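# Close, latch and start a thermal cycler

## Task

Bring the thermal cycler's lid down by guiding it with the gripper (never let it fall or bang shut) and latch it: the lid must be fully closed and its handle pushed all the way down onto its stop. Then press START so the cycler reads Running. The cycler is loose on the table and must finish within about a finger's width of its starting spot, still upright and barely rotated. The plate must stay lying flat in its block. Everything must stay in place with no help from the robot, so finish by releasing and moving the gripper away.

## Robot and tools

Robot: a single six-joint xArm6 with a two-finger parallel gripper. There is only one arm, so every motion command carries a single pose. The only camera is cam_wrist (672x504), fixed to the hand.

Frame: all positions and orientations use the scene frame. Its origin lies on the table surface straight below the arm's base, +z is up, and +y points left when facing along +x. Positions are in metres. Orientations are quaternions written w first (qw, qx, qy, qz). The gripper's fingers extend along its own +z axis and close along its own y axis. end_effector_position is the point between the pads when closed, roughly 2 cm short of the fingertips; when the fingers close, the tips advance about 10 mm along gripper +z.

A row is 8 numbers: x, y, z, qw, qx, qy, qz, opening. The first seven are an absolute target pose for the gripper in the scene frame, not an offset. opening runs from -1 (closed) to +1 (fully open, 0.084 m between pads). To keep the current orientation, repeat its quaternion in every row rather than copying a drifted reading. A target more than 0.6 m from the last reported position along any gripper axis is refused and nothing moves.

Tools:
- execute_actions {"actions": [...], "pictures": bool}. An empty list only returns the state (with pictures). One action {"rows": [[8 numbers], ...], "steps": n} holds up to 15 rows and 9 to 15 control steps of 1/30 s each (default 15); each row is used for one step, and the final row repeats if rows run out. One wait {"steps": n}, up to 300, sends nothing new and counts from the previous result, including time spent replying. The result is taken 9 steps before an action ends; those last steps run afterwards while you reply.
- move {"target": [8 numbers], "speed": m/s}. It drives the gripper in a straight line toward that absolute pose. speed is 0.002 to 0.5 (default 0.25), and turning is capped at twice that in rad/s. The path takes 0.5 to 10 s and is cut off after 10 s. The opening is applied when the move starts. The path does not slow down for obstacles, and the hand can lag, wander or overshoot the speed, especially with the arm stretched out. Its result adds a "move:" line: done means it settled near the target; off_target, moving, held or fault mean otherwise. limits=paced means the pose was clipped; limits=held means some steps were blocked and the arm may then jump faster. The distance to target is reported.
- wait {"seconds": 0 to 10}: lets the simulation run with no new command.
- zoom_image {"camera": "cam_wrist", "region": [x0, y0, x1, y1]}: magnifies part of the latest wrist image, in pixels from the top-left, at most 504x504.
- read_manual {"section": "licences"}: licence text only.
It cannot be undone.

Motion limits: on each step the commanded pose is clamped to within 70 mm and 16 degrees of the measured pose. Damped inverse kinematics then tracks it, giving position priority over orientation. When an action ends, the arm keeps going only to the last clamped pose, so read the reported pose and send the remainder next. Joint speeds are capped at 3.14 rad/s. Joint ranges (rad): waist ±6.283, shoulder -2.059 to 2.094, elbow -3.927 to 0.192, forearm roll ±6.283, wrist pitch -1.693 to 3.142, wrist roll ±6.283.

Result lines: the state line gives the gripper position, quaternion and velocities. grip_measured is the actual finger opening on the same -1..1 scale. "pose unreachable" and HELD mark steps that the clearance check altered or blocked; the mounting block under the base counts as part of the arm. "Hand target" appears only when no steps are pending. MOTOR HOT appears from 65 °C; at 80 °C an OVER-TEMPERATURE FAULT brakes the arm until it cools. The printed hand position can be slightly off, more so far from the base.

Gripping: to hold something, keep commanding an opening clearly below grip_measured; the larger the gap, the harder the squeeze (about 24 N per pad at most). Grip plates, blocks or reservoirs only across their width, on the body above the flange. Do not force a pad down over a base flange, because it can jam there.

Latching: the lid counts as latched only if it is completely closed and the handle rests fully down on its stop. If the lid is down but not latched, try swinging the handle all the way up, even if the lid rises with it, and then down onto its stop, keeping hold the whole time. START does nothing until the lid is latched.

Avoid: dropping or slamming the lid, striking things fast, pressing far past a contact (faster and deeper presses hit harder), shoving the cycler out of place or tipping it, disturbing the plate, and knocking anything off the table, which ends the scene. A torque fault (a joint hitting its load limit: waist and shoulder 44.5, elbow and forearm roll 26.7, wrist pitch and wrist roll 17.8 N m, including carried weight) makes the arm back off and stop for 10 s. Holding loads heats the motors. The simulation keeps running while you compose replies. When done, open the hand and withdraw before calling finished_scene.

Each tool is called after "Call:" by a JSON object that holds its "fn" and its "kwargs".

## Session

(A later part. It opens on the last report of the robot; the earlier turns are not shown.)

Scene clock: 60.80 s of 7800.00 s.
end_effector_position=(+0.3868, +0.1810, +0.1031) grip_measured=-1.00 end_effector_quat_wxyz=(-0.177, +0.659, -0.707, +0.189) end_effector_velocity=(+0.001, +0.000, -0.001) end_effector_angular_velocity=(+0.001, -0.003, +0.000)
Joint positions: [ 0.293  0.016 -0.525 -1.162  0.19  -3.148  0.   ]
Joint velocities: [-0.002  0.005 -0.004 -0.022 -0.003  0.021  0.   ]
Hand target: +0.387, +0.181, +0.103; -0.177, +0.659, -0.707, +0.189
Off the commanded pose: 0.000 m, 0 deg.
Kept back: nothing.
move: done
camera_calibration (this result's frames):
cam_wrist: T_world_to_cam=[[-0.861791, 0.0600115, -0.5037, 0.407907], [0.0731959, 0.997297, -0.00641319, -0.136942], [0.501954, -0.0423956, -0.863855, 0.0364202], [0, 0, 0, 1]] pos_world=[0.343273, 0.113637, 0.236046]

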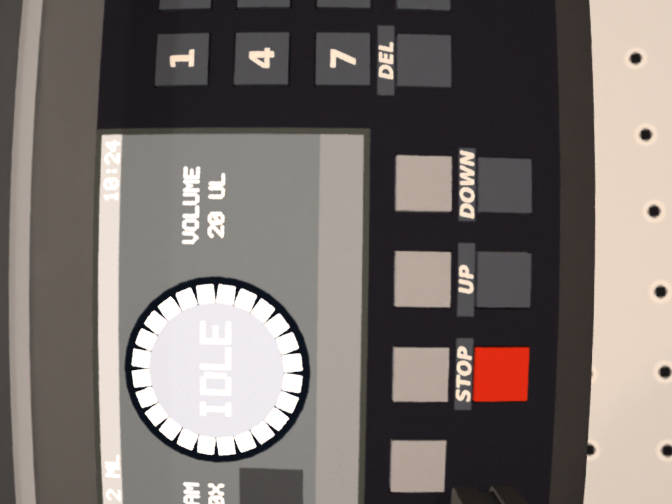

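Call:
{"fn": "move", "kwargs": {"target": [0.382,0.187,0.099,0.177,-0.659,0.707,-0.189,-1], "speed": 0.02}}

Call:
{"fn": "move", "kwargs": {"target": [0.388,0.187,0.088,0.177,-0.659,0.707,-0.189,-1], "speed": 0.008}}

Scene clock: 62.17 s of 7800.00 s.
end_effector_position=(+0.3821, +0.1869, +0.0991) grip_measured=-1.00 end_effector_quat_wxyz=(-0.177, +0.659, -0.707, +0.189) end_effector_velocity=(-0.001, +0.001, -0.001) end_effector_angular_velocity=(-0.000, -0.001, -0.001)
Joint positions: [ 0.313  0.024 -0.527 -1.193  0.197 -3.098  0.   ]
Joint velocities: [ 0.003  0.002  0.    -0.012  0.001  0.016  0.   ]
Hand target: +0.382, +0.187, +0.099; -0.177, +0.659, -0.707, +0.189
Off the commanded pose: 0.000 m, 0 deg.
Kept back: nothing.
move: done
camera_calibration (this result's frames):
cam_wrist: T_world_to_cam=[[-0.861598, 0.0599562, -0.504038, 0.401422], [0.0732111, 0.997295, -0.00651637, -0.142512], [0.502284, -0.0425157, -0.863657, 0.0354658], [0, 0, 0, 1]] pos_world=[0.338484, 0.119566, 0.232034]

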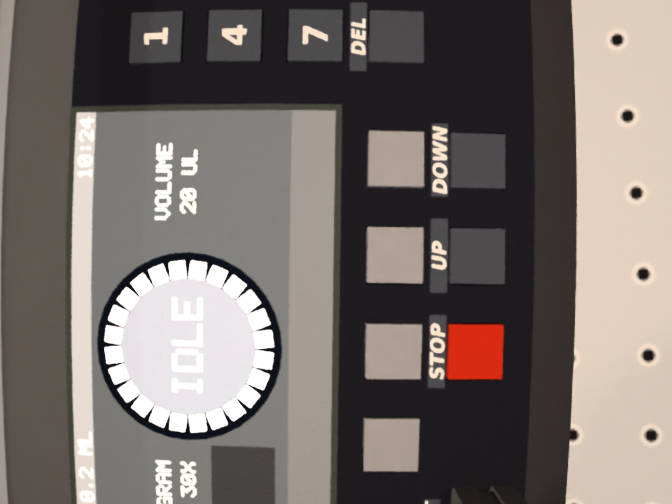

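Scene clock: 63.97 s of 7800.00 s.
end_effector_position=(+0.3856, +0.1875, +0.0954) grip_measured=-1.00 end_effector_quat_wxyz=(-0.184, +0.658, -0.705, +0.190) end_effector_velocity=(+0.000, -0.000, +0.001) end_effector_angular_velocity=(+0.004, -0.005, -0.001)
Joint positions: [ 0.302  0.049 -0.547 -1.29   0.183 -3.011  0.   ]
Joint velocities: [-0.003 -0.003  0.    -0.013 -0.004  0.012  0.   ]
Hand target: +0.388, +0.187, +0.088; -0.177, +0.659, -0.707, +0.189
Off the commanded pose: 0.008 m, 1 deg.
Kept back: nothing.
move: off_target
camera_calibration (this result's frames):
cam_wrist: T_world_to_cam=[[-0.855201, 0.0609406, -0.514702, 0.400984], [0.0703346, 0.997523, 0.00124226, -0.143077], [0.513503, -0.035139, -0.857368, 0.0242707], [0, 0, 0, 1]] pos_world=[0.340522, 0.11914, 0.227374]

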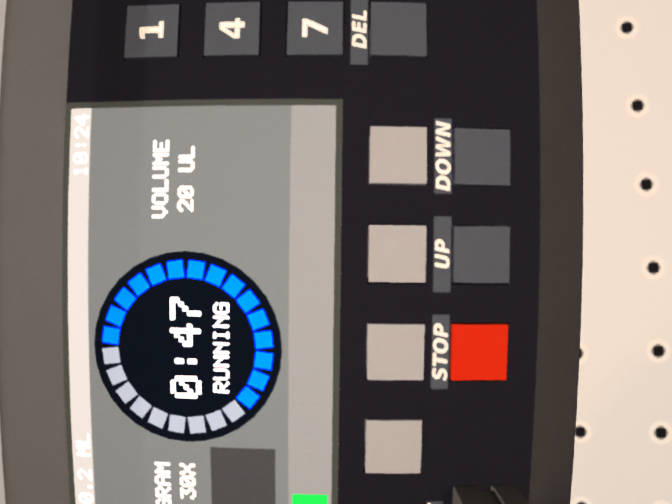

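Call:
{"fn": "move", "kwargs": {"target": [0.31,0.187,0.23,0.177,-0.659,0.707,-0.189,-1]}}

Call:
{"fn": "finished_scene", "kwargs": {"scene": 1}}

Scene clock: 65.50 s of 7800.00 s.
end_effector_position=(+0.3106, +0.1868, +0.2296) grip_measured=-1.00 end_effector_quat_wxyz=(-0.177, +0.658, -0.707, +0.190) end_effector_velocity=(-0.001, -0.000, +0.002) end_effector_angular_velocity=(-0.002, +0.005, +0.000)
Joint positions: [ 0.547 -0.602 -0.371 -0.471  0.648 -3.678  0.   ]
Joint velocities: [ 0.002 -0.004 -0.006  0.011  0.013 -0.011  0.   ]
Hand target: +0.311, +0.187, +0.230; -0.177, +0.658, -0.707, +0.190
Off the commanded pose: 0.001 m, 0 deg.
Kept back: nothing.
move: done
camera_calibration (this result's frames):
cam_wrist: T_world_to_cam=[[-0.860805, 0.059912, -0.505397, 0.405729], [0.0739828, 0.997229, -0.00779329, -0.136293], [0.503529, -0.0440992, -0.862852, 0.183837], [0, 0, 0, 1]] pos_world=[0.26677, 0.119715, 0.362617]

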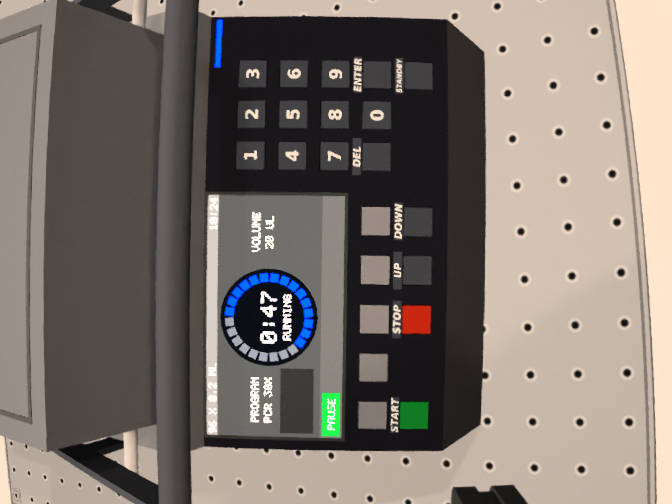

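The scene is finished: the task was done.


## Next scene

The same job, from a new start.

Call:
{"fn": "execute_actions", "kwargs": {"actions": []}}

Scene clock: 0.00 s of 7800.00 s.
end_effector_position=(+0.5185, +0.0279, +0.2312) grip_measured=+1.00 end_effector_quat_wxyz=(-0.037, +0.167, +0.985, +0.032) end_effector_velocity=(-0.001, +0.000, -0.002) end_effector_angular_velocity=(+0.000, +0.004, -0.000)
Joint positions: [-0.078  0.327 -1.449  0.106  1.243 -2.844  0.084]
Joint velocities: [ 0.     0.002  0.002  0.     0.    -0.    -0.   ]
Hand target: +0.518, +0.028, +0.231; -0.037, +0.167, +0.985, +0.032
camera_calibration (this result's frames):
cam_wrist: T_world_to_cam=[[0.330313, 0.942746, 0.0460801, -0.174672], [0.941207, -0.325322, -0.0910728, -0.386649], [-0.0708676, 0.0734534, -0.994778, 0.398563], [0, 0, 0, 1]] pos_world=[0.449858, 0.00960965, 0.369317]

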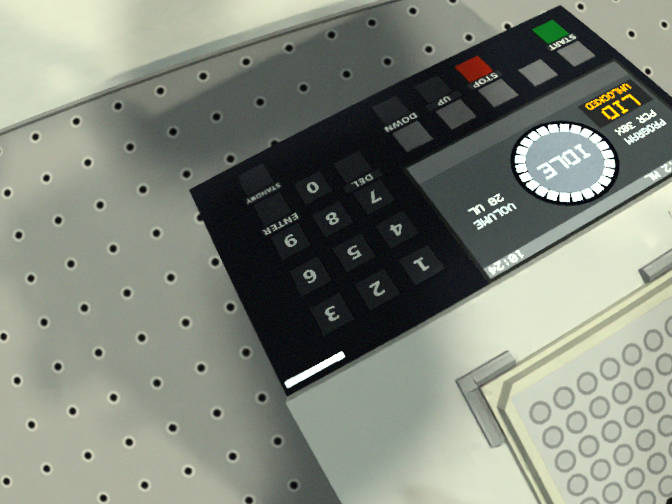

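Call:
{"fn": "move", "kwargs": {"target": [0.33,0.08,0.5,0.5,0,0.866,0,1]}}

Scene clock: 3.03 s of 7800.00 s.
end_effector_position=(+0.3307, +0.0805, +0.4999) grip_measured=+1.00 end_effector_quat_wxyz=(+0.499, +0.000, +0.866, -0.000) end_effector_velocity=(-0.002, +0.000, +0.003) end_effector_angular_velocity=(-0.002, -0.012, -0.000)
Joint positions: [ 0.207 -1.068 -0.548 -0.365  0.678 -2.671  0.084]
Joint velocities: [ 0.005 -0.009  0.    -0.012  0.     0.009  0.   ]
Hand target: +0.330, +0.081, +0.500; +0.500, -0.000, +0.866, -0.000
Off the commanded pose: 0.001 m, 0 deg.
Kept back: nothing.
move: done
camera_calibration (this result's frames):
cam_wrist: T_world_to_cam=[[0.00435256, 0.999983, -0.00393294, -0.0464188], [0.508335, 0.00117435, 0.861159, -0.527465], [0.861148, -0.0057475, -0.508321, 0.103648], [0, 0, 0, 1]] pos_world=[0.179074, 0.0476331, 0.506735]

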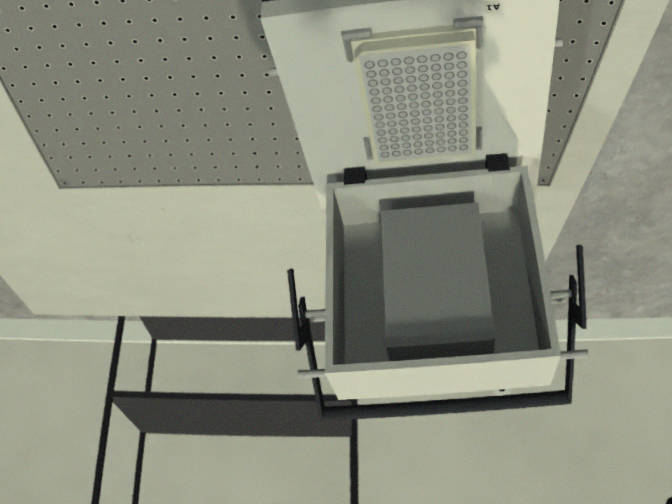

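Call:
{"fn": "move", "kwargs": {"target": [0.64,0.125,0.44,0.167,0.624,0.737,0.197,-0.2]}}

Scene clock: 7.33 s of 7800.00 s.
end_effector_position=(+0.6398, +0.1246, +0.4399) grip_measured=-0.21 end_effector_quat_wxyz=(+0.167, +0.624, +0.737, +0.197) end_effector_velocity=(+0.001, +0.000, -0.002) end_effector_angular_velocity=(+0.002, +0.011, -0.004)
Joint positions: [ 0.082  0.337 -1.852  0.037  1.044 -1.577  0.035]
Joint velocities: [-0.001  0.014 -0.018  0.002  0.014  0.003 -0.   ]
Hand target: +0.640, +0.125, +0.440; +0.167, +0.624, +0.737, +0.197
Off the commanded pose: 0.000 m, 0 deg.
Kept back: nothing.
move: done
camera_calibration (this result's frames):
cam_wrist: T_world_to_cam=[[0.85631, 0.144448, 0.49585, -0.750492], [0.169924, -0.985436, -0.00637916, 0.0880312], [0.487707, 0.0897195, -0.868385, 0.192638], [0, 0, 0, 1]] pos_world=[0.533744, 0.177873, 0.539978]

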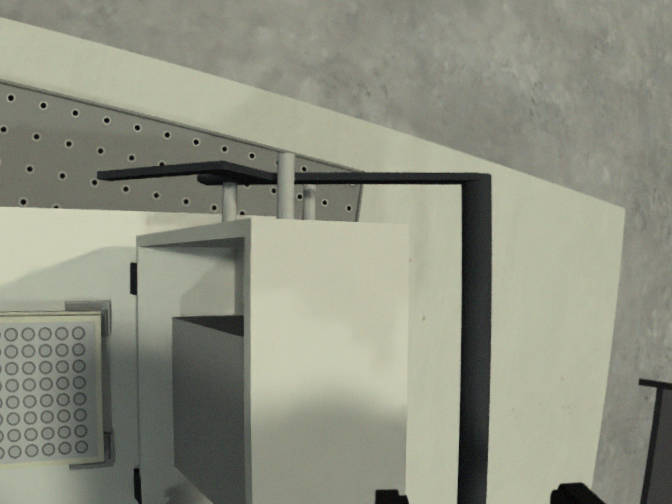

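Call:
{"fn": "move", "kwargs": {"target": [0.694,0.134,0.392,0.167,0.624,0.737,0.197,-0.3], "speed": 0.15}}

Call:
{"fn": "move", "kwargs": {"target": [0.726,0.14,0.3355,0.167,0.624,0.737,0.197,-0.3], "speed": 0.06}}

Scene clock: 12.47 s of 7800.00 s.
end_effector_position=(+0.6938, +0.1340, +0.3926) grip_measured=-0.32 end_effector_quat_wxyz=(+0.167, +0.624, +0.737, +0.197) end_effector_velocity=(+0.001, -0.000, -0.006) end_effector_angular_velocity=(-0.002, +0.011, -0.000)
Joint positions: [ 0.086  0.553 -2.029  0.036  1.006 -1.574  0.03 ]
Joint velocities: [ 0.     0.01  -0.004 -0.     0.005 -0.    -0.   ]
Hand target: +0.694, +0.134, +0.392; +0.167, +0.624, +0.737, +0.197
Off the commanded pose: 0.001 m, 0 deg.
Kept back: nothing.
After step 90, 1.13 s passed at rest.
move: done
camera_calibration (this result's frames):
cam_wrist: T_world_to_cam=[[0.856361, 0.144279, 0.495812, -0.774623], [0.16976, -0.985464, -0.00644185, 0.087968], [0.487676, 0.0896856, -0.868406, 0.124449], [0, 0, 0, 1]] pos_world=[0.587732, 0.18729, 0.492706]

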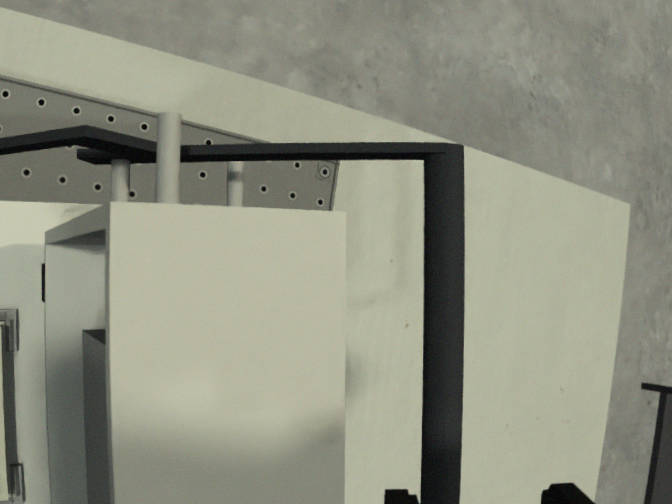

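Scene clock: 13.90 s of 7800.00 s.
end_effector_position=(+0.7258, +0.1400, +0.3361) grip_measured=-0.32 end_effector_quat_wxyz=(+0.167, +0.624, +0.737, +0.197) end_effector_velocity=(+0.001, +0.000, +0.003) end_effector_angular_velocity=(+0.002, -0.008, +0.000)
Joint positions: [ 0.09   0.688 -2.079  0.035  0.92  -1.573  0.03 ]
Joint velocities: [ 0.     0.002 -0.008  0.    -0.002  0.     0.   ]
Hand target: +0.726, +0.140, +0.335; +0.167, +0.624, +0.737, +0.197
Off the commanded pose: 0.001 m, 0 deg.
Kept back: nothing.
move: done
camera_calibration (this result's frames):
cam_wrist: T_world_to_cam=[[0.856461, 0.144341, 0.495621, -0.774938], [0.169814, -0.985455, -0.00645223, 0.0880676], [0.487481, 0.0896896, -0.868515, 0.0593871], [0, 0, 0, 1]] pos_world=[0.619799, 0.193315, 0.436223]

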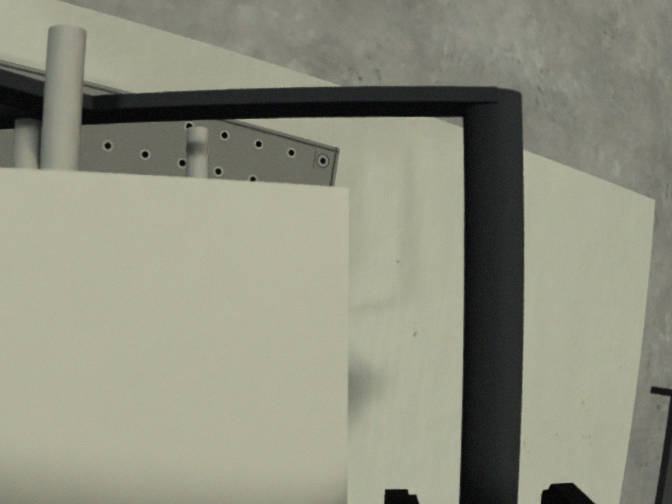

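Call:
{"fn": "move", "kwargs": {"target": [0.726,0.14,0.3355,0.167,0.624,0.737,0.197,-0.9]}}

Call:
{"fn": "move", "kwargs": {"target": [0.680,0.132,0.345,0.167,0.624,0.737,0.197,-0.9], "speed": 0.04}}

Call:
{"fn": "move", "kwargs": {"target": [0.625,0.123,0.345,0.167,0.624,0.737,0.197,-0.9], "speed": 0.05}}

Call:
{"fn": "move", "kwargs": {"target": [0.575,0.1146,0.331,0.084,0.641,0.757,0.099,-0.9], "speed": 0.07}}

Call:
{"fn": "move", "kwargs": {"target": [0.540,0.109,0.311,0,0.646,0.764,0,-0.9], "speed": 0.07}}

Scene clock: 15.40 s of 7800.00 s.
end_effector_position=(+0.7257, +0.1399, +0.3341) grip_measured=-0.74 end_effector_quat_wxyz=(+0.166, +0.625, +0.738, +0.196) end_effector_velocity=(+0.000, -0.000, +0.002) end_effector_angular_velocity=(+0.001, -0.003, -0.000)
Joint positions: [ 0.09   0.69  -2.079  0.035  0.922 -1.573  0.011]
Joint velocities: [-0.    -0.    -0.002  0.    -0.001  0.    -0.   ]
Hand target: +0.726, +0.140, +0.335; +0.167, +0.624, +0.737, +0.197
Off the commanded pose: 0.001 m, 0 deg.
Kept back: nothing.
move: done
camera_calibration (this result's frames):
cam_wrist: T_world_to_cam=[[0.858414, 0.144523, 0.492178, -0.77404], [0.169629, -0.985487, -0.00647537, 0.0881876], [0.484099, 0.0890464, -0.870471, 0.0609072], [0, 0, 0, 1]] pos_world=[0.620002, 0.193351, 0.434554]

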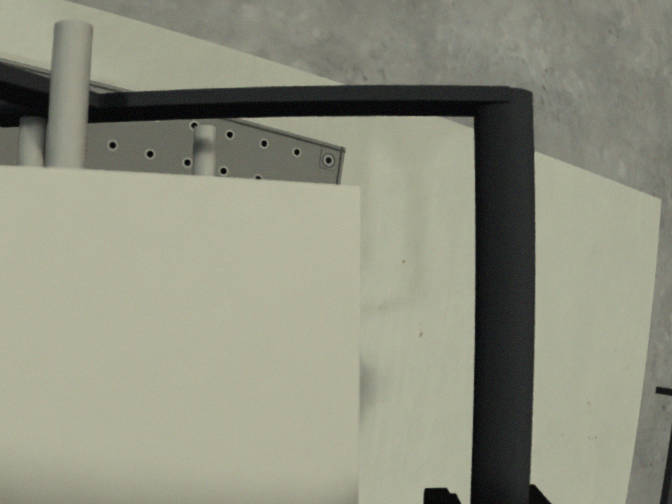

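Scene clock: 16.93 s of 7800.00 s.
end_effector_position=(+0.6800, +0.1323, +0.3448) grip_measured=-0.74 end_effector_quat_wxyz=(+0.167, +0.624, +0.737, +0.197) end_effector_velocity=(-0.001, -0.000, -0.001) end_effector_angular_velocity=(+0.000, -0.000, -0.001)
Joint positions: [ 0.09   0.469 -1.769  0.038  0.83  -1.578  0.011]
Joint velocities: [-0.    -0.004  0.009  0.    -0.005 -0.     0.   ]
Hand target: +0.680, +0.132, +0.345; +0.167, +0.624, +0.737, +0.197
Off the commanded pose: 0.000 m, 0 deg.
Kept back: nothing.
move: done
camera_calibration (this result's frames):
cam_wrist: T_world_to_cam=[[0.857123, 0.144637, 0.49439, -0.738973], [0.170061, -0.985412, -0.00654557, 0.0881792], [0.486231, 0.0896865, -0.869216, 0.0910475], [0, 0, 0, 1]] pos_world=[0.574124, 0.18561, 0.445057]

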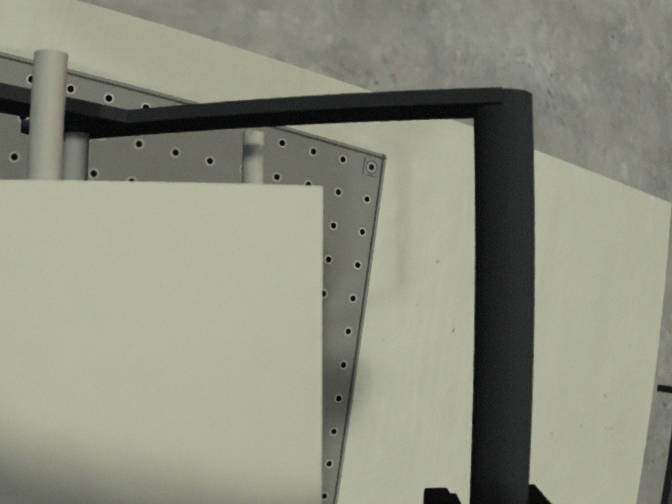

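Scene clock: 18.40 s of 7800.00 s.
end_effector_position=(+0.6250, +0.1232, +0.3445) grip_measured=-0.74 end_effector_quat_wxyz=(+0.167, +0.624, +0.737, +0.197) end_effector_velocity=(-0.001, -0.001, -0.001) end_effector_angular_velocity=(-0.000, +0.001, -0.001)
Joint positions: [ 0.092  0.255 -1.47   0.041  0.746 -1.581  0.011]
Joint velocities: [-0.    -0.005  0.009 -0.    -0.004  0.    -0.   ]
Hand target: +0.625, +0.123, +0.345; +0.167, +0.624, +0.737, +0.197
Off the commanded pose: 0.001 m, 0 deg.
Kept back: nothing.
move: done
camera_calibration (this result's frames):
cam_wrist: T_world_to_cam=[[0.857467, 0.144618, 0.493798, -0.690342], [0.169957, -0.98543, -0.00652464, 0.088641], [0.48566, 0.0895192, -0.869552, 0.118872], [0, 0, 0, 1]] pos_world=[0.519149, 0.176544, 0.444833]

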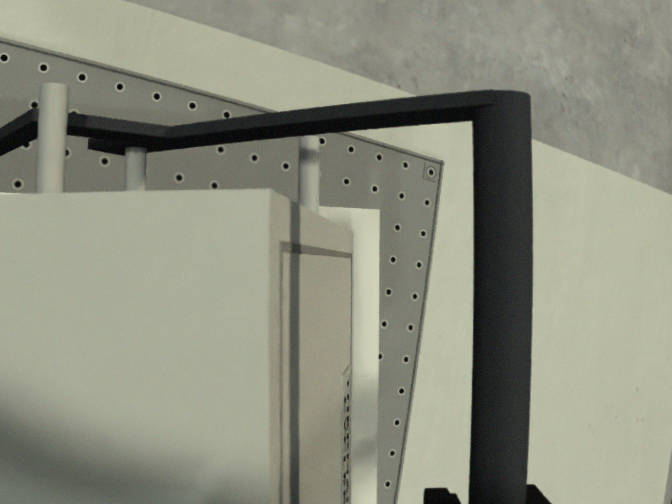

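Scene clock: 20.57 s of 7800.00 s.
end_effector_position=(+0.5751, +0.1147, +0.3308) grip_measured=-0.74 end_effector_quat_wxyz=(+0.084, +0.641, +0.757, +0.099) end_effector_velocity=(-0.001, -0.001, -0.002) end_effector_angular_velocity=(-0.002, +0.009, +0.000)
Joint positions: [ 0.089  0.259 -1.56   0.037  1.093 -1.578  0.011]
Joint velocities: [-0.     0.002 -0.002 -0.001  0.009 -0.    -0.   ]
Hand target: +0.575, +0.115, +0.331; +0.084, +0.641, +0.757, +0.099
Off the commanded pose: 0.000 m, 0 deg.
Kept back: nothing.
move: done
camera_calibration (this result's frames):
cam_wrist: T_world_to_cam=[[0.954151, 0.160417, 0.252709, -0.617186], [0.167795, -0.985791, -0.00777276, 0.0903315], [0.247871, 0.0498197, -0.967511, 0.305686], [0, 0, 0, 1]] pos_world=[0.497961, 0.172826, 0.452425]

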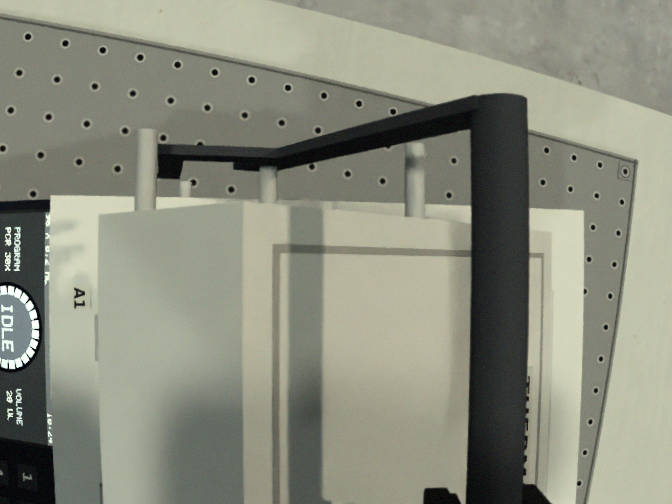

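Scene clock: 22.73 s of 7800.00 s.
end_effector_position=(+0.5401, +0.1090, +0.3108) grip_measured=-0.74 end_effector_quat_wxyz=(+0.000, +0.646, +0.764, +0.000) end_effector_velocity=(+0.000, +0.000, -0.000) end_effector_angular_velocity=(-0.001, +0.005, -0.000)
Joint positions: [ 0.088  0.364 -1.725  0.035  1.413 -1.577  0.011]
Joint velocities: [-0.     0.005 -0.008  0.     0.008  0.     0.   ]
Hand target: +0.540, +0.109, +0.311; -0.000, +0.646, +0.764, +0.000
Off the commanded pose: 0.000 m, 0 deg.
Kept back: nothing.
move: done
camera_calibration (this result's frames):
cam_wrist: T_world_to_cam=[[0.985936, 0.167059, -0.00469011, -0.515699], [0.167015, -0.985918, -0.00848473, 0.0911081], [-0.00604151, 0.00758208, -0.999953, 0.447109], [0, 0, 0, 1]] pos_world=[0.495931, 0.172587, 0.445442]

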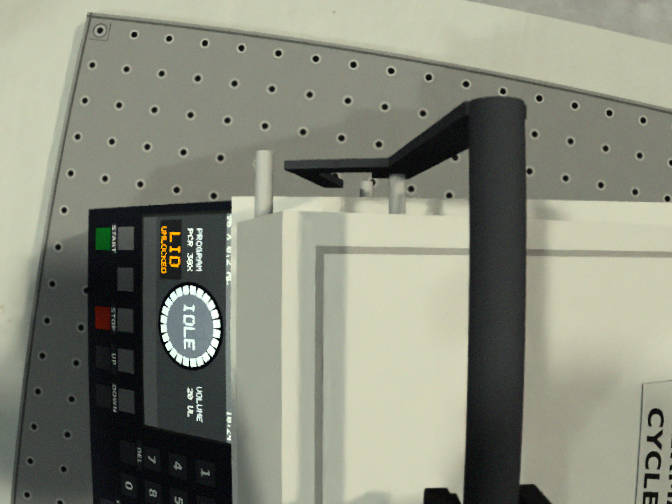

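Call:
{"fn": "move", "kwargs": {"target": [0.527,0.1066,0.296,0,0.646,0.764,0,-0.9], "speed": 0.025}}

Call:
{"fn": "move", "kwargs": {"target": [0.521,0.1056,0.284,0,0.646,0.764,0,-0.9], "speed": 0.012}}

Scene clock: 24.27 s of 7800.00 s.
end_effector_position=(+0.5270, +0.1067, +0.2959) grip_measured=-0.74 end_effector_quat_wxyz=(-0.000, +0.646, +0.764, -0.000) end_effector_velocity=(-0.000, -0.000, +0.000) end_effector_angular_velocity=(-0.000, -0.003, -0.000)
Joint positions: [ 0.089  0.31  -1.609  0.035  1.351 -1.579  0.011]
Joint velocities: [-0.    -0.004  0.007 -0.001 -0.005  0.     0.   ]
Hand target: +0.527, +0.107, +0.296; -0.000, +0.646, +0.764, +0.000
Off the commanded pose: 0.000 m, 0 deg.
Kept back: nothing.
move: done
camera_calibration (this result's frames):
cam_wrist: T_world_to_cam=[[0.985883, 0.167349, -0.00534502, -0.502317], [0.167301, -0.98587, -0.0084237, 0.0907666], [-0.00667919, 0.00741056, -0.99995, 0.432524], [0, 0, 0, 1]] pos_world=[0.48293, 0.170341, 0.430582]

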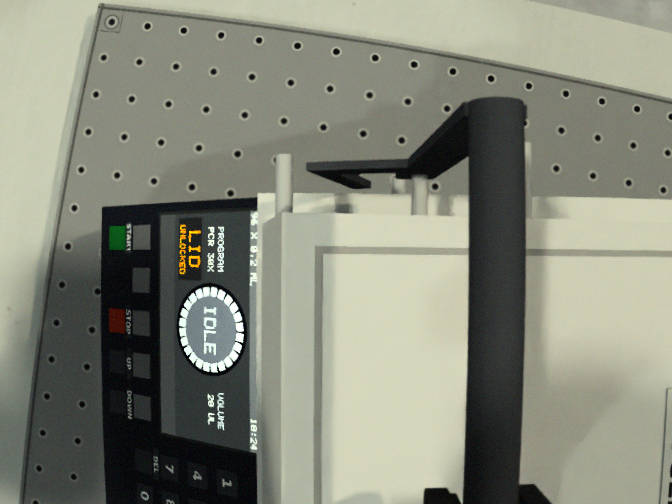

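Scene clock: 25.60 s of 7800.00 s.
end_effector_position=(+0.5214, +0.1057, +0.2851) grip_measured=-0.74 end_effector_quat_wxyz=(+0.001, +0.646, +0.764, +0.001) end_effector_velocity=(-0.001, -0.000, -0.002) end_effector_angular_velocity=(+0.000, +0.001, -0.000)
Joint positions: [ 0.09   0.287 -1.546  0.036  1.309 -1.579  0.011]
Joint velocities: [-0.    -0.001  0.006  0.    -0.005  0.     0.   ]
Hand target: +0.521, +0.106, +0.284; -0.000, +0.646, +0.764, +0.000
Off the commanded pose: 0.001 m, 0 deg.
Kept back: nothing.
move: done
camera_calibration (this result's frames):
cam_wrist: T_world_to_cam=[[0.985912, 0.167241, -0.00266434, -0.497446], [0.167214, -0.985885, -0.00833839, 0.0906503], [-0.00402125, 0.00777541, -0.999962, 0.420276], [0, 0, 0, 1]] pos_world=[0.47697, 0.169296, 0.41969]

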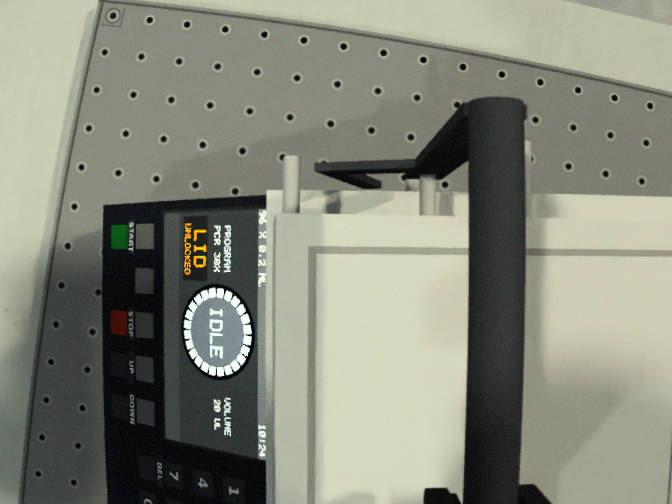

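Call:
{"fn": "move", "kwargs": {"target": [0.496,0.1014,0.281,0,0.646,0.764,0,-0.9], "speed": 0.03}}

Call:
{"fn": "move", "kwargs": {"target": [0.4727,0.0975,0.271,0,0.646,0.764,0,-0.9], "speed": 0.03}}

Call:
{"fn": "move", "kwargs": {"target": [0.4527,0.0942,0.255,0,0.646,0.764,0,-0.9], "speed": 0.03}}

Call:
{"fn": "move", "kwargs": {"target": [0.4373,0.0916,0.235,0,0.646,0.764,0,-0.9], "speed": 0.03}}

Scene clock: 27.47 s of 7800.00 s.
end_effector_position=(+0.4961, +0.1012, +0.2808) grip_measured=-0.74 end_effector_quat_wxyz=(-0.000, +0.646, +0.764, -0.000) end_effector_velocity=(-0.001, +0.000, +0.001) end_effector_angular_velocity=(+0.001, -0.004, +0.000)
Joint positions: [ 0.09   0.197 -1.417  0.036  1.273 -1.58   0.011]
Joint velocities: [ 0.    -0.007  0.007  0.    -0.004  0.    -0.   ]
Hand target: +0.496, +0.101, +0.281; -0.000, +0.646, +0.764, +0.000
Off the commanded pose: 0.000 m, 0 deg.
Kept back: nothing.
move: done
camera_calibration (this result's frames):
cam_wrist: T_world_to_cam=[[0.985963, 0.166871, -0.00560489, -0.470925], [0.166823, -0.985954, -0.00809629, 0.0904813], [-0.0068772, 0.00704762, -0.999952, 0.417311], [0, 0, 0, 1]] pos_world=[0.45209, 0.164853, 0.415384]

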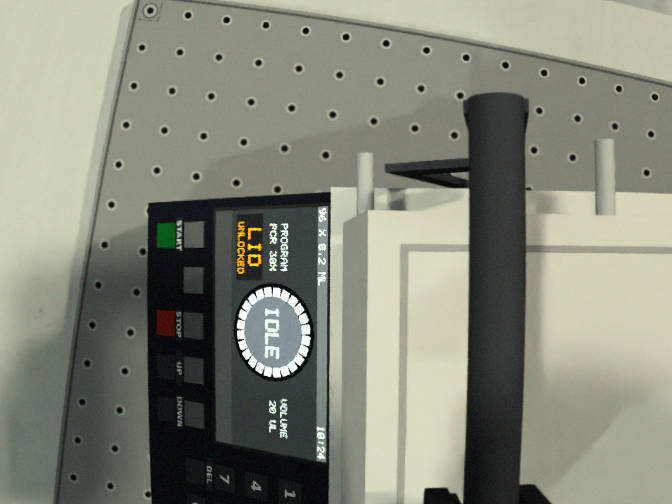

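Scene clock: 28.67 s of 7800.00 s.
end_effector_position=(+0.4723, +0.0969, +0.2695) grip_measured=-0.74 end_effector_quat_wxyz=(-0.001, +0.646, +0.763, -0.001) end_effector_velocity=(-0.002, -0.001, +0.002) end_effector_angular_velocity=(-0.001, +0.001, -0.000)
Joint positions: [ 0.091  0.119 -1.289  0.036  1.225 -1.581  0.011]
Joint velocities: [-0.001 -0.007  0.003 -0.001  0.005 -0.    -0.   ]
Hand target: +0.473, +0.098, +0.271; -0.000, +0.646, +0.764, +0.000
Off the commanded pose: 0.002 m, 0 deg.
Kept back: nothing.
move: done
camera_calibration (this result's frames):
cam_wrist: T_world_to_cam=[[0.985976, 0.166673, -0.0084228, -0.446072], [0.166609, -0.985992, -0.00776327, 0.0901684], [-0.00959874, 0.00625109, -0.999934, 0.407231], [0, 0, 0, 1]] pos_world=[0.428703, 0.160708, 0.404147]

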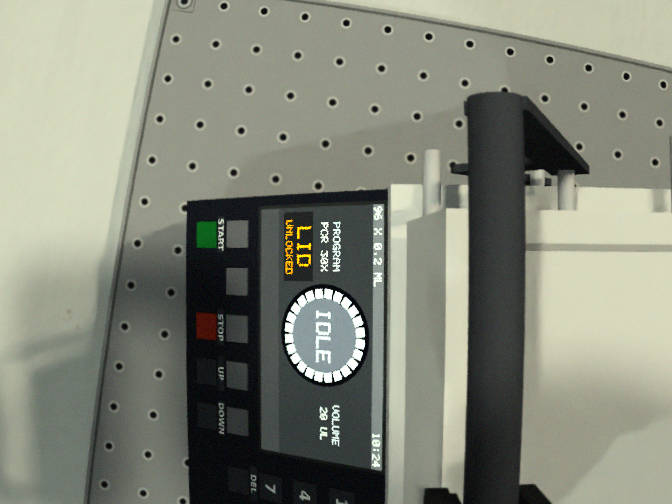

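Scene clock: 29.77 s of 7800.00 s.
end_effector_position=(+0.4535, +0.0940, +0.2556) grip_measured=-0.74 end_effector_quat_wxyz=(+0.001, +0.646, +0.763, +0.001) end_effector_velocity=(-0.001, +0.000, -0.000) end_effector_angular_velocity=(+0.001, -0.003, +0.001)
Joint positions: [ 0.093  0.056 -1.173  0.037  1.166 -1.581  0.012]
Joint velocities: [ 0.001 -0.004  0.007  0.001 -0.005  0.     0.   ]
Hand target: +0.453, +0.094, +0.255; -0.000, +0.646, +0.764, +0.000
Off the commanded pose: 0.001 m, 0 deg.
Kept back: nothing.
move: done
camera_calibration (this result's frames):
cam_wrist: T_world_to_cam=[[0.985995, 0.16676, -0.00230905, -0.428718], [0.166737, -0.985969, -0.00793109, 0.0902757], [-0.00359924, 0.00743501, -0.999966, 0.390342], [0, 0, 0, 1]] pos_world=[0.409067, 0.1576, 0.390055]

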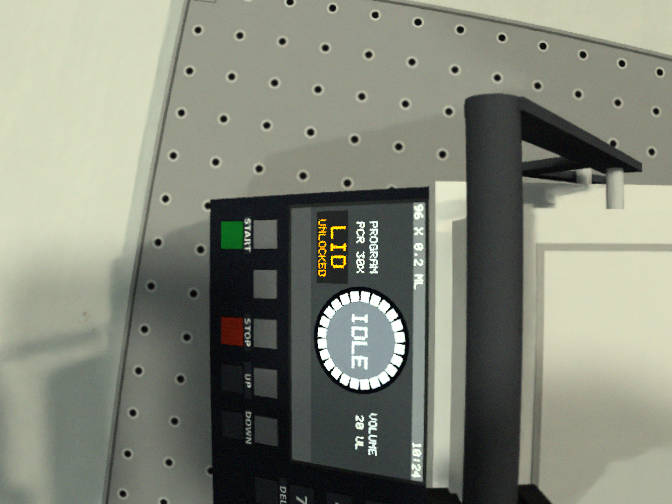

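Scene clock: 30.93 s of 7800.00 s.
end_effector_position=(+0.4371, +0.0915, +0.2351) grip_measured=-0.74 end_effector_quat_wxyz=(-0.000, +0.646, +0.764, -0.000) end_effector_velocity=(+0.000, -0.000, -0.001) end_effector_angular_velocity=(-0.000, -0.003, +0.001)
Joint positions: [ 0.095  0.018 -1.07   0.039  1.106 -1.582  0.011]
Joint velocities: [ 0.    -0.     0.004 -0.001 -0.006 -0.    -0.   ]
Hand target: +0.437, +0.092, +0.235; -0.000, +0.646, +0.764, +0.000
Off the commanded pose: 0.000 m, 0 deg.
Kept back: nothing.
move: done
camera_calibration (this result's frames):
cam_wrist: T_world_to_cam=[[0.985924, 0.167092, -0.00581503, -0.411334], [0.167042, -0.985915, -0.00825199, 0.0903454], [-0.00711197, 0.00716448, -0.999949, 0.371374], [0, 0, 0, 1]] pos_world=[0.393093, 0.155143, 0.369709]

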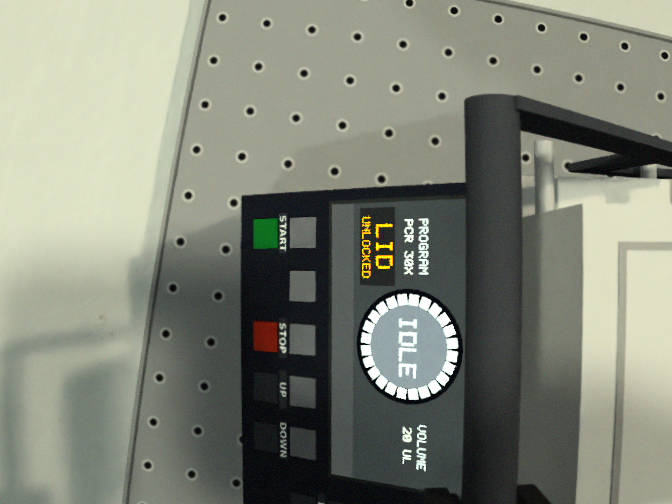

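Call:
{"fn": "move", "kwargs": {"target": [0.4276,0.090,0.212,0,0.646,0.764,0,-0.9], "speed": 0.03}}

Call:
{"fn": "move", "kwargs": {"target": [0.4244,0.0894,0.186,0,0.646,0.764,0,-0.9], "speed": 0.02}}

Scene clock: 32.30 s of 7800.00 s.
end_effector_position=(+0.4258, +0.0897, +0.2110) grip_measured=-0.74 end_effector_quat_wxyz=(-0.002, +0.646, +0.764, -0.003) end_effector_velocity=(+0.001, +0.000, +0.000) end_effector_angular_velocity=(+0.000, -0.001, +0.001)
Joint positions: [ 0.098  0.008 -0.989  0.04   1.041 -1.583  0.011]
Joint velocities: [-0.     0.002 -0.002 -0.    -0.001 -0.001 -0.   ]
Hand target: +0.428, +0.090, +0.212; -0.000, +0.646, +0.764, +0.000
Off the commanded pose: 0.002 m, 0 deg.
Kept back: nothing.
move: done
camera_calibration (this result's frames):
cam_wrist: T_world_to_cam=[[0.985855, 0.167173, -0.0119975, -0.39876], [0.16708, -0.985908, -0.00839044, 0.0902924], [-0.0132311, 0.00626721, -0.999893, 0.34994], [0, 0, 0, 1]] pos_world=[0.382664, 0.153489, 0.345876]

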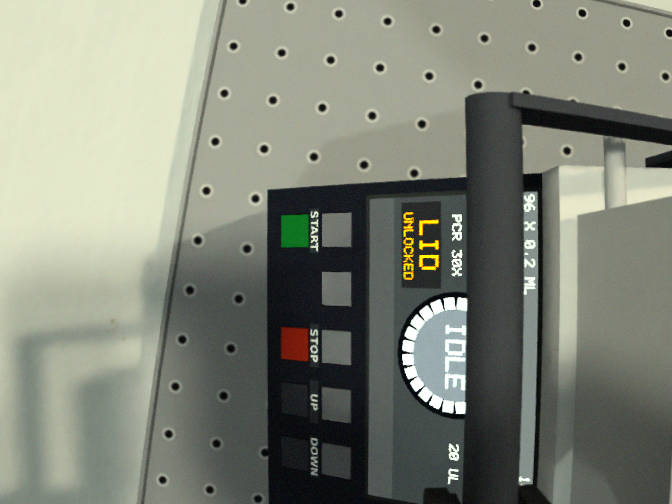

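Scene clock: 33.87 s of 7800.00 s.
end_effector_position=(+0.4213, +0.0890, +0.1856) grip_measured=-0.71 end_effector_quat_wxyz=(-0.004, +0.646, +0.764, -0.005) end_effector_velocity=(+0.001, +0.000, +0.001) end_effector_angular_velocity=(+0.000, -0.003, +0.000)
Joint positions: [ 0.1    0.027 -0.935  0.043  0.972 -1.584  0.013]
Joint velocities: [ 0.    -0.001 -0.001 -0.    -0.     0.     0.001]
Hand target: +0.424, +0.089, +0.186; -0.000, +0.646, +0.764, -0.000
Off the commanded pose: 0.003 m, 1 deg.
Kept back: nothing.
move: done
camera_calibration (this result's frames):
cam_wrist: T_world_to_cam=[[0.985768, 0.167235, -0.0171581, -0.393445], [0.167109, -0.985901, -0.00856265, 0.0901173], [-0.0183482, 0.00557351, -0.999816, 0.326648], [0, 0, 0, 1]] pos_world=[0.378779, 0.152824, 0.320609]

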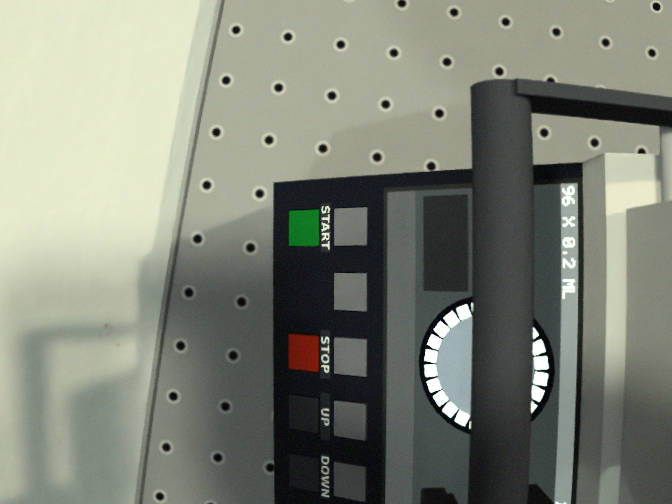

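Call:
{"fn": "move", "kwargs": {"target": [0.4215,0.089,0.187,0,0.646,0.764,0,-0.45], "speed": 0.03}}

Call:
{"fn": "move", "kwargs": {"target": [0.4215,0.089,0.235,0,0.646,0.764,0,-0.45], "speed": 0.1}}

Call:
{"fn": "move", "kwargs": {"target": [0.30,0.15,0.20,0.167,0.624,0.737,0.197,-1]}}

Call:
{"fn": "move", "kwargs": {"target": [0.344,0.1575,0.107,0.167,0.624,0.737,0.197,-1], "speed": 0.08}}

Call:
{"fn": "move", "kwargs": {"target": [0.3535,0.159,0.090,0.167,0.624,0.737,0.197,-1], "speed": 0.01}}

Scene clock: 35.43 s of 7800.00 s.
end_effector_position=(+0.4215, +0.0890, +0.1869) grip_measured=-0.47 end_effector_quat_wxyz=(-0.000, +0.646, +0.764, -0.000) end_effector_velocity=(-0.000, -0.000, +0.000) end_effector_angular_velocity=(+0.000, -0.001, -0.000)
Joint positions: [ 0.1    0.018 -0.925  0.043  0.96  -1.584  0.024]
Joint velocities: [ 0.    -0.002  0.003  0.    -0.001  0.    -0.   ]
Hand target: +0.422, +0.089, +0.187; +0.000, +0.646, +0.764, -0.000
Off the commanded pose: 0.000 m, 0 deg.
Kept back: nothing.
move: done
camera_calibration (this result's frames):
cam_wrist: T_world_to_cam=[[0.985924, 0.167109, -0.00534405, -0.395941], [0.167062, -0.985911, -0.00829483, 0.090082], [-0.0066549, 0.00728528, -0.999951, 0.322865], [0, 0, 0, 1]] pos_world=[0.377467, 0.152626, 0.32148]

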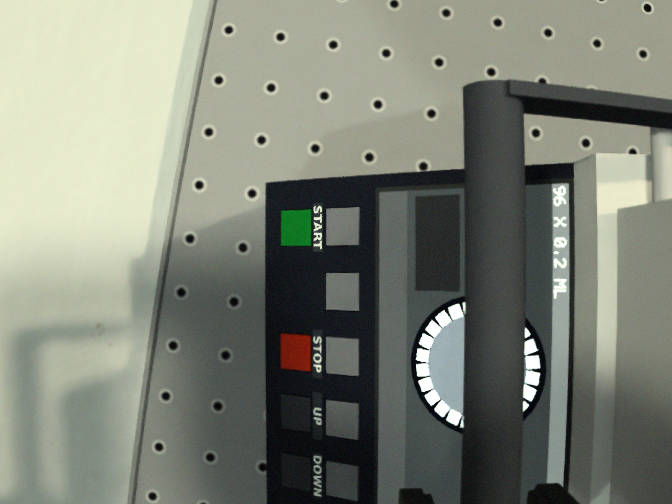

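Scene clock: 36.30 s of 7800.00 s.
end_effector_position=(+0.4214, +0.0889, +0.2344) grip_measured=-0.47 end_effector_quat_wxyz=(-0.000, +0.646, +0.764, -0.000) end_effector_velocity=(+0.001, +0.000, +0.003) end_effector_angular_velocity=(+0.001, -0.002, -0.000)
Joint positions: [ 0.096 -0.035 -1.01   0.039  1.098 -1.582  0.024]
Joint velocities: [-0.    -0.002 -0.006  0.     0.006  0.    -0.   ]
Hand target: +0.422, +0.089, +0.235; +0.000, +0.646, +0.764, -0.000
Off the commanded pose: 0.001 m, 0 deg.
Kept back: nothing.
move: done
camera_calibration (this result's frames):
cam_wrist: T_world_to_cam=[[0.985952, 0.166929, -0.00578974, -0.395468], [0.166879, -0.985943, -0.0082109, 0.0904951], [-0.00707899, 0.00712936, -0.99995, 0.370645], [0, 0, 0, 1]] pos_world=[0.377434, 0.152596, 0.369079]

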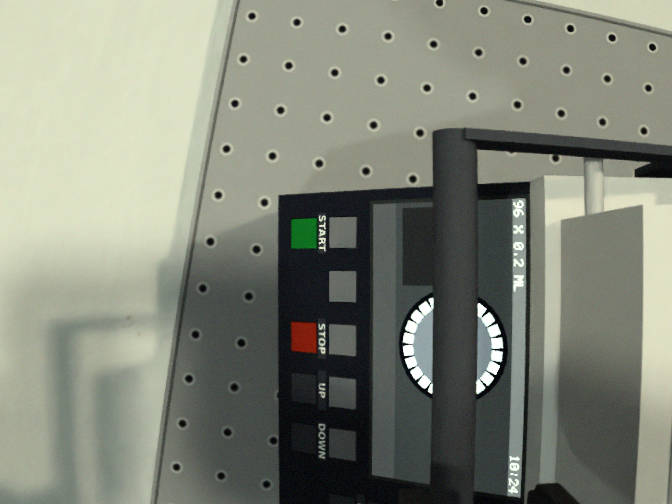

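Scene clock: 37.93 s of 7800.00 s.
end_effector_position=(+0.3001, +0.1503, +0.2003) grip_measured=-1.00 end_effector_quat_wxyz=(+0.167, +0.624, +0.737, +0.197) end_effector_velocity=(-0.002, -0.000, -0.002) end_effector_angular_velocity=(-0.007, -0.004, -0.006)
Joint positions: [ 0.39  -0.737 -0.16  -0.247  0.449 -1.061  0.   ]
Joint velocities: [ 0.005 -0.005  0.007 -0.029  0.001  0.032  0.   ]
Hand target: +0.300, +0.150, +0.200; +0.167, +0.624, +0.737, +0.197
Off the commanded pose: 0.000 m, 0 deg.
Kept back: nothing.
move: done
camera_calibration (this result's frames):
cam_wrist: T_world_to_cam=[[0.857024, 0.144623, 0.494564, -0.344457], [0.170342, -0.98536, -0.00703908, 0.169593], [0.486306, 0.0902776, -0.869113, 0.148448], [0, 0, 0, 1]] pos_world=[0.194128, 0.203525, 0.300568]

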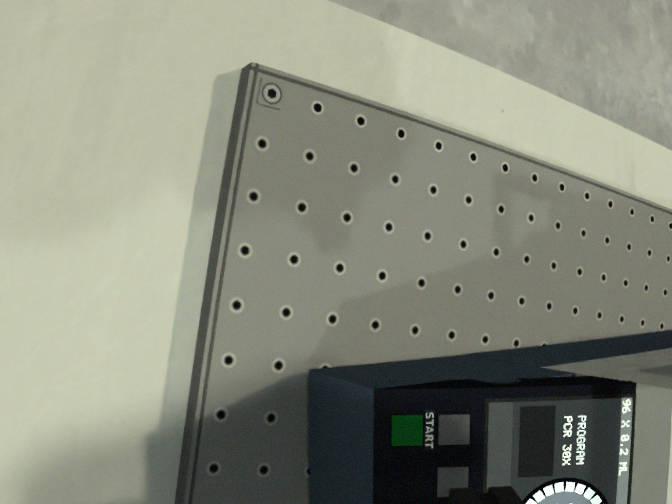

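Scene clock: 39.67 s of 7800.00 s.
end_effector_position=(+0.3435, +0.1574, +0.1075) grip_measured=-1.00 end_effector_quat_wxyz=(+0.152, +0.625, +0.742, +0.191) end_effector_velocity=(+0.002, +0.000, -0.000) end_effector_angular_velocity=(-0.024, -0.038, -0.017)
Joint positions: [ 0.181 -0.151 -0.288 -0.9   -0.007 -0.572  0.   ]
Joint velocities: [-0.058  0.028 -0.072 -0.524  0.019  0.473  0.   ]
Hand target: +0.344, +0.157, +0.107; +0.155, +0.625, +0.741, +0.191
Off the commanded pose: 0.001 m, 2 deg.
Kept back: nothing.
move: done
camera_calibration (this result's frames):
cam_wrist: T_world_to_cam=[[0.87054, 0.1482, 0.469252, -0.339264], [0.177973, -0.983843, -0.0194493, 0.167063], [0.458788, 0.100446, -0.88285, 0.0553662], [0, 0, 0, 1]] pos_world=[0.240209, 0.209081, 0.21133]

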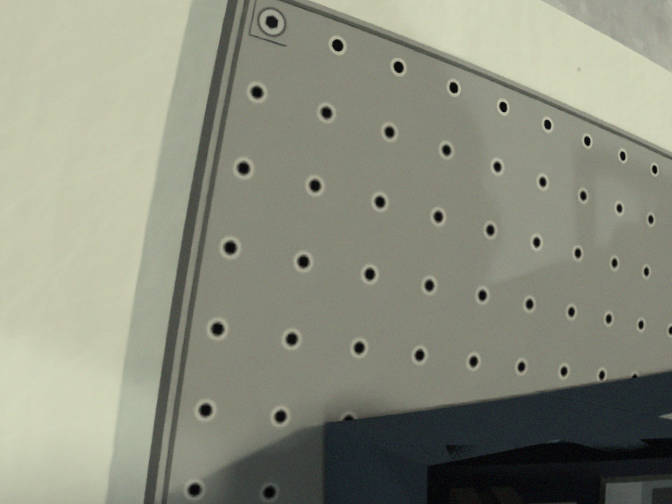

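Scene clock: 41.90 s of 7800.00 s.
end_effector_position=(+0.3548, +0.1616, +0.0956) grip_measured=-1.00 end_effector_quat_wxyz=(+0.166, +0.623, +0.738, +0.201) end_effector_velocity=(-0.000, +0.000, +0.000) end_effector_angular_velocity=(+0.009, -0.023, +0.000)
Joint positions: [ 0.136 -0.025 -0.451 -1.606 -0.015  0.095  0.   ]
Joint velocities: [-0.     0.013 -0.041 -0.245 -0.003  0.247  0.   ]
Hand target: +0.353, +0.159, +0.090; +0.166, +0.625, +0.738, +0.195
Off the commanded pose: 0.006 m, 1 deg.
Kept back: nothing.
move: off_target
camera_calibration (this result's frames):
cam_wrist: T_world_to_cam=[[0.854657, 0.144315, 0.498732, -0.340736], [0.173932, -0.98467, -0.0131322, 0.169904], [0.489192, 0.0979692, -0.866657, 0.0273431], [0, 0, 0, 1]] pos_world=[0.248285, 0.213794, 0.195864]

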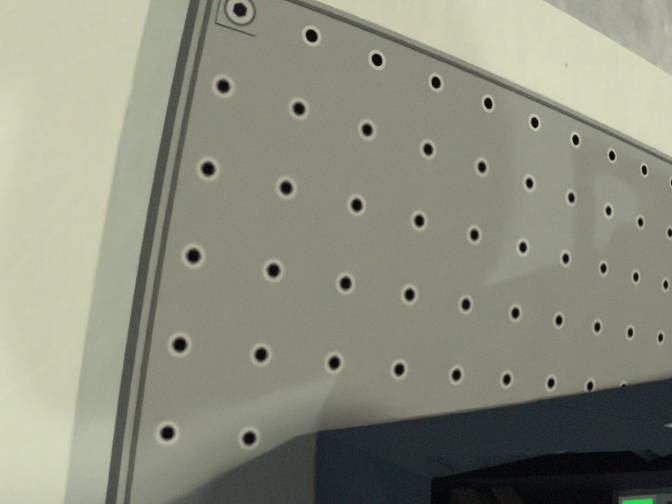

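Green PAUSE tile is visible, so it seems running. Retreat and confirm.

Call:
{"fn": "move", "kwargs": {"target": [0.30,0.13,0.23,0.167,0.624,0.737,0.197,-1], "speed": 0.12}}

Scene clock: 44.60 s of 7800.00 s.
end_effector_position=(+0.3007, +0.1298, +0.2301) grip_measured=-1.00 end_effector_quat_wxyz=(+0.169, +0.624, +0.737, +0.197) end_effector_velocity=(+0.000, -0.000, -0.000) end_effector_angular_velocity=(+0.003, +0.008, +0.005)
Joint positions: [ 0.335 -0.85  -0.188 -0.157  0.577 -1.201  0.   ]
Joint velocities: [-0.004  0.004 -0.004  0.02   0.004 -0.023  0.   ]
Hand target: +0.301, +0.130, +0.230; +0.168, +0.624, +0.737, +0.197
Off the commanded pose: 0.001 m, 0 deg.
Kept back: nothing.
move: done; limits=paced
camera_calibration (this result's frames):
cam_wrist: T_world_to_cam=[[0.85586, 0.144067, 0.496737, -0.356835], [0.168383, -0.985712, -0.0042352, 0.149526], [0.48903, 0.0872671, -0.867891, 0.1752], [0, 0, 0, 1]] pos_world=[0.194545, 0.183509, 0.329941]

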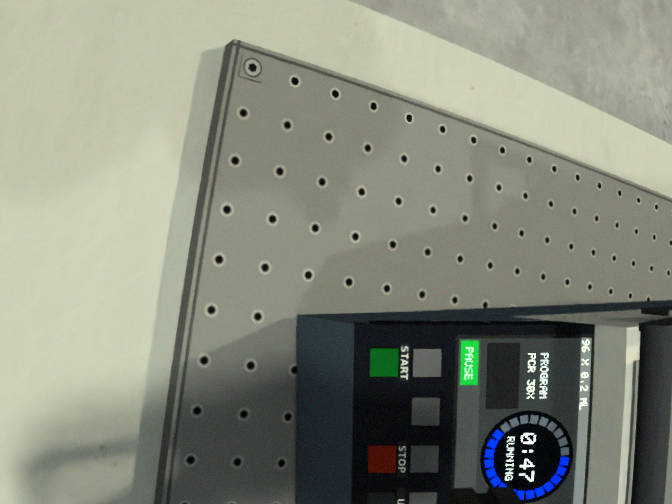

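Call:
{"fn": "finished_scene", "kwargs": {"scene": 2}}

The scene is finished: the task was done.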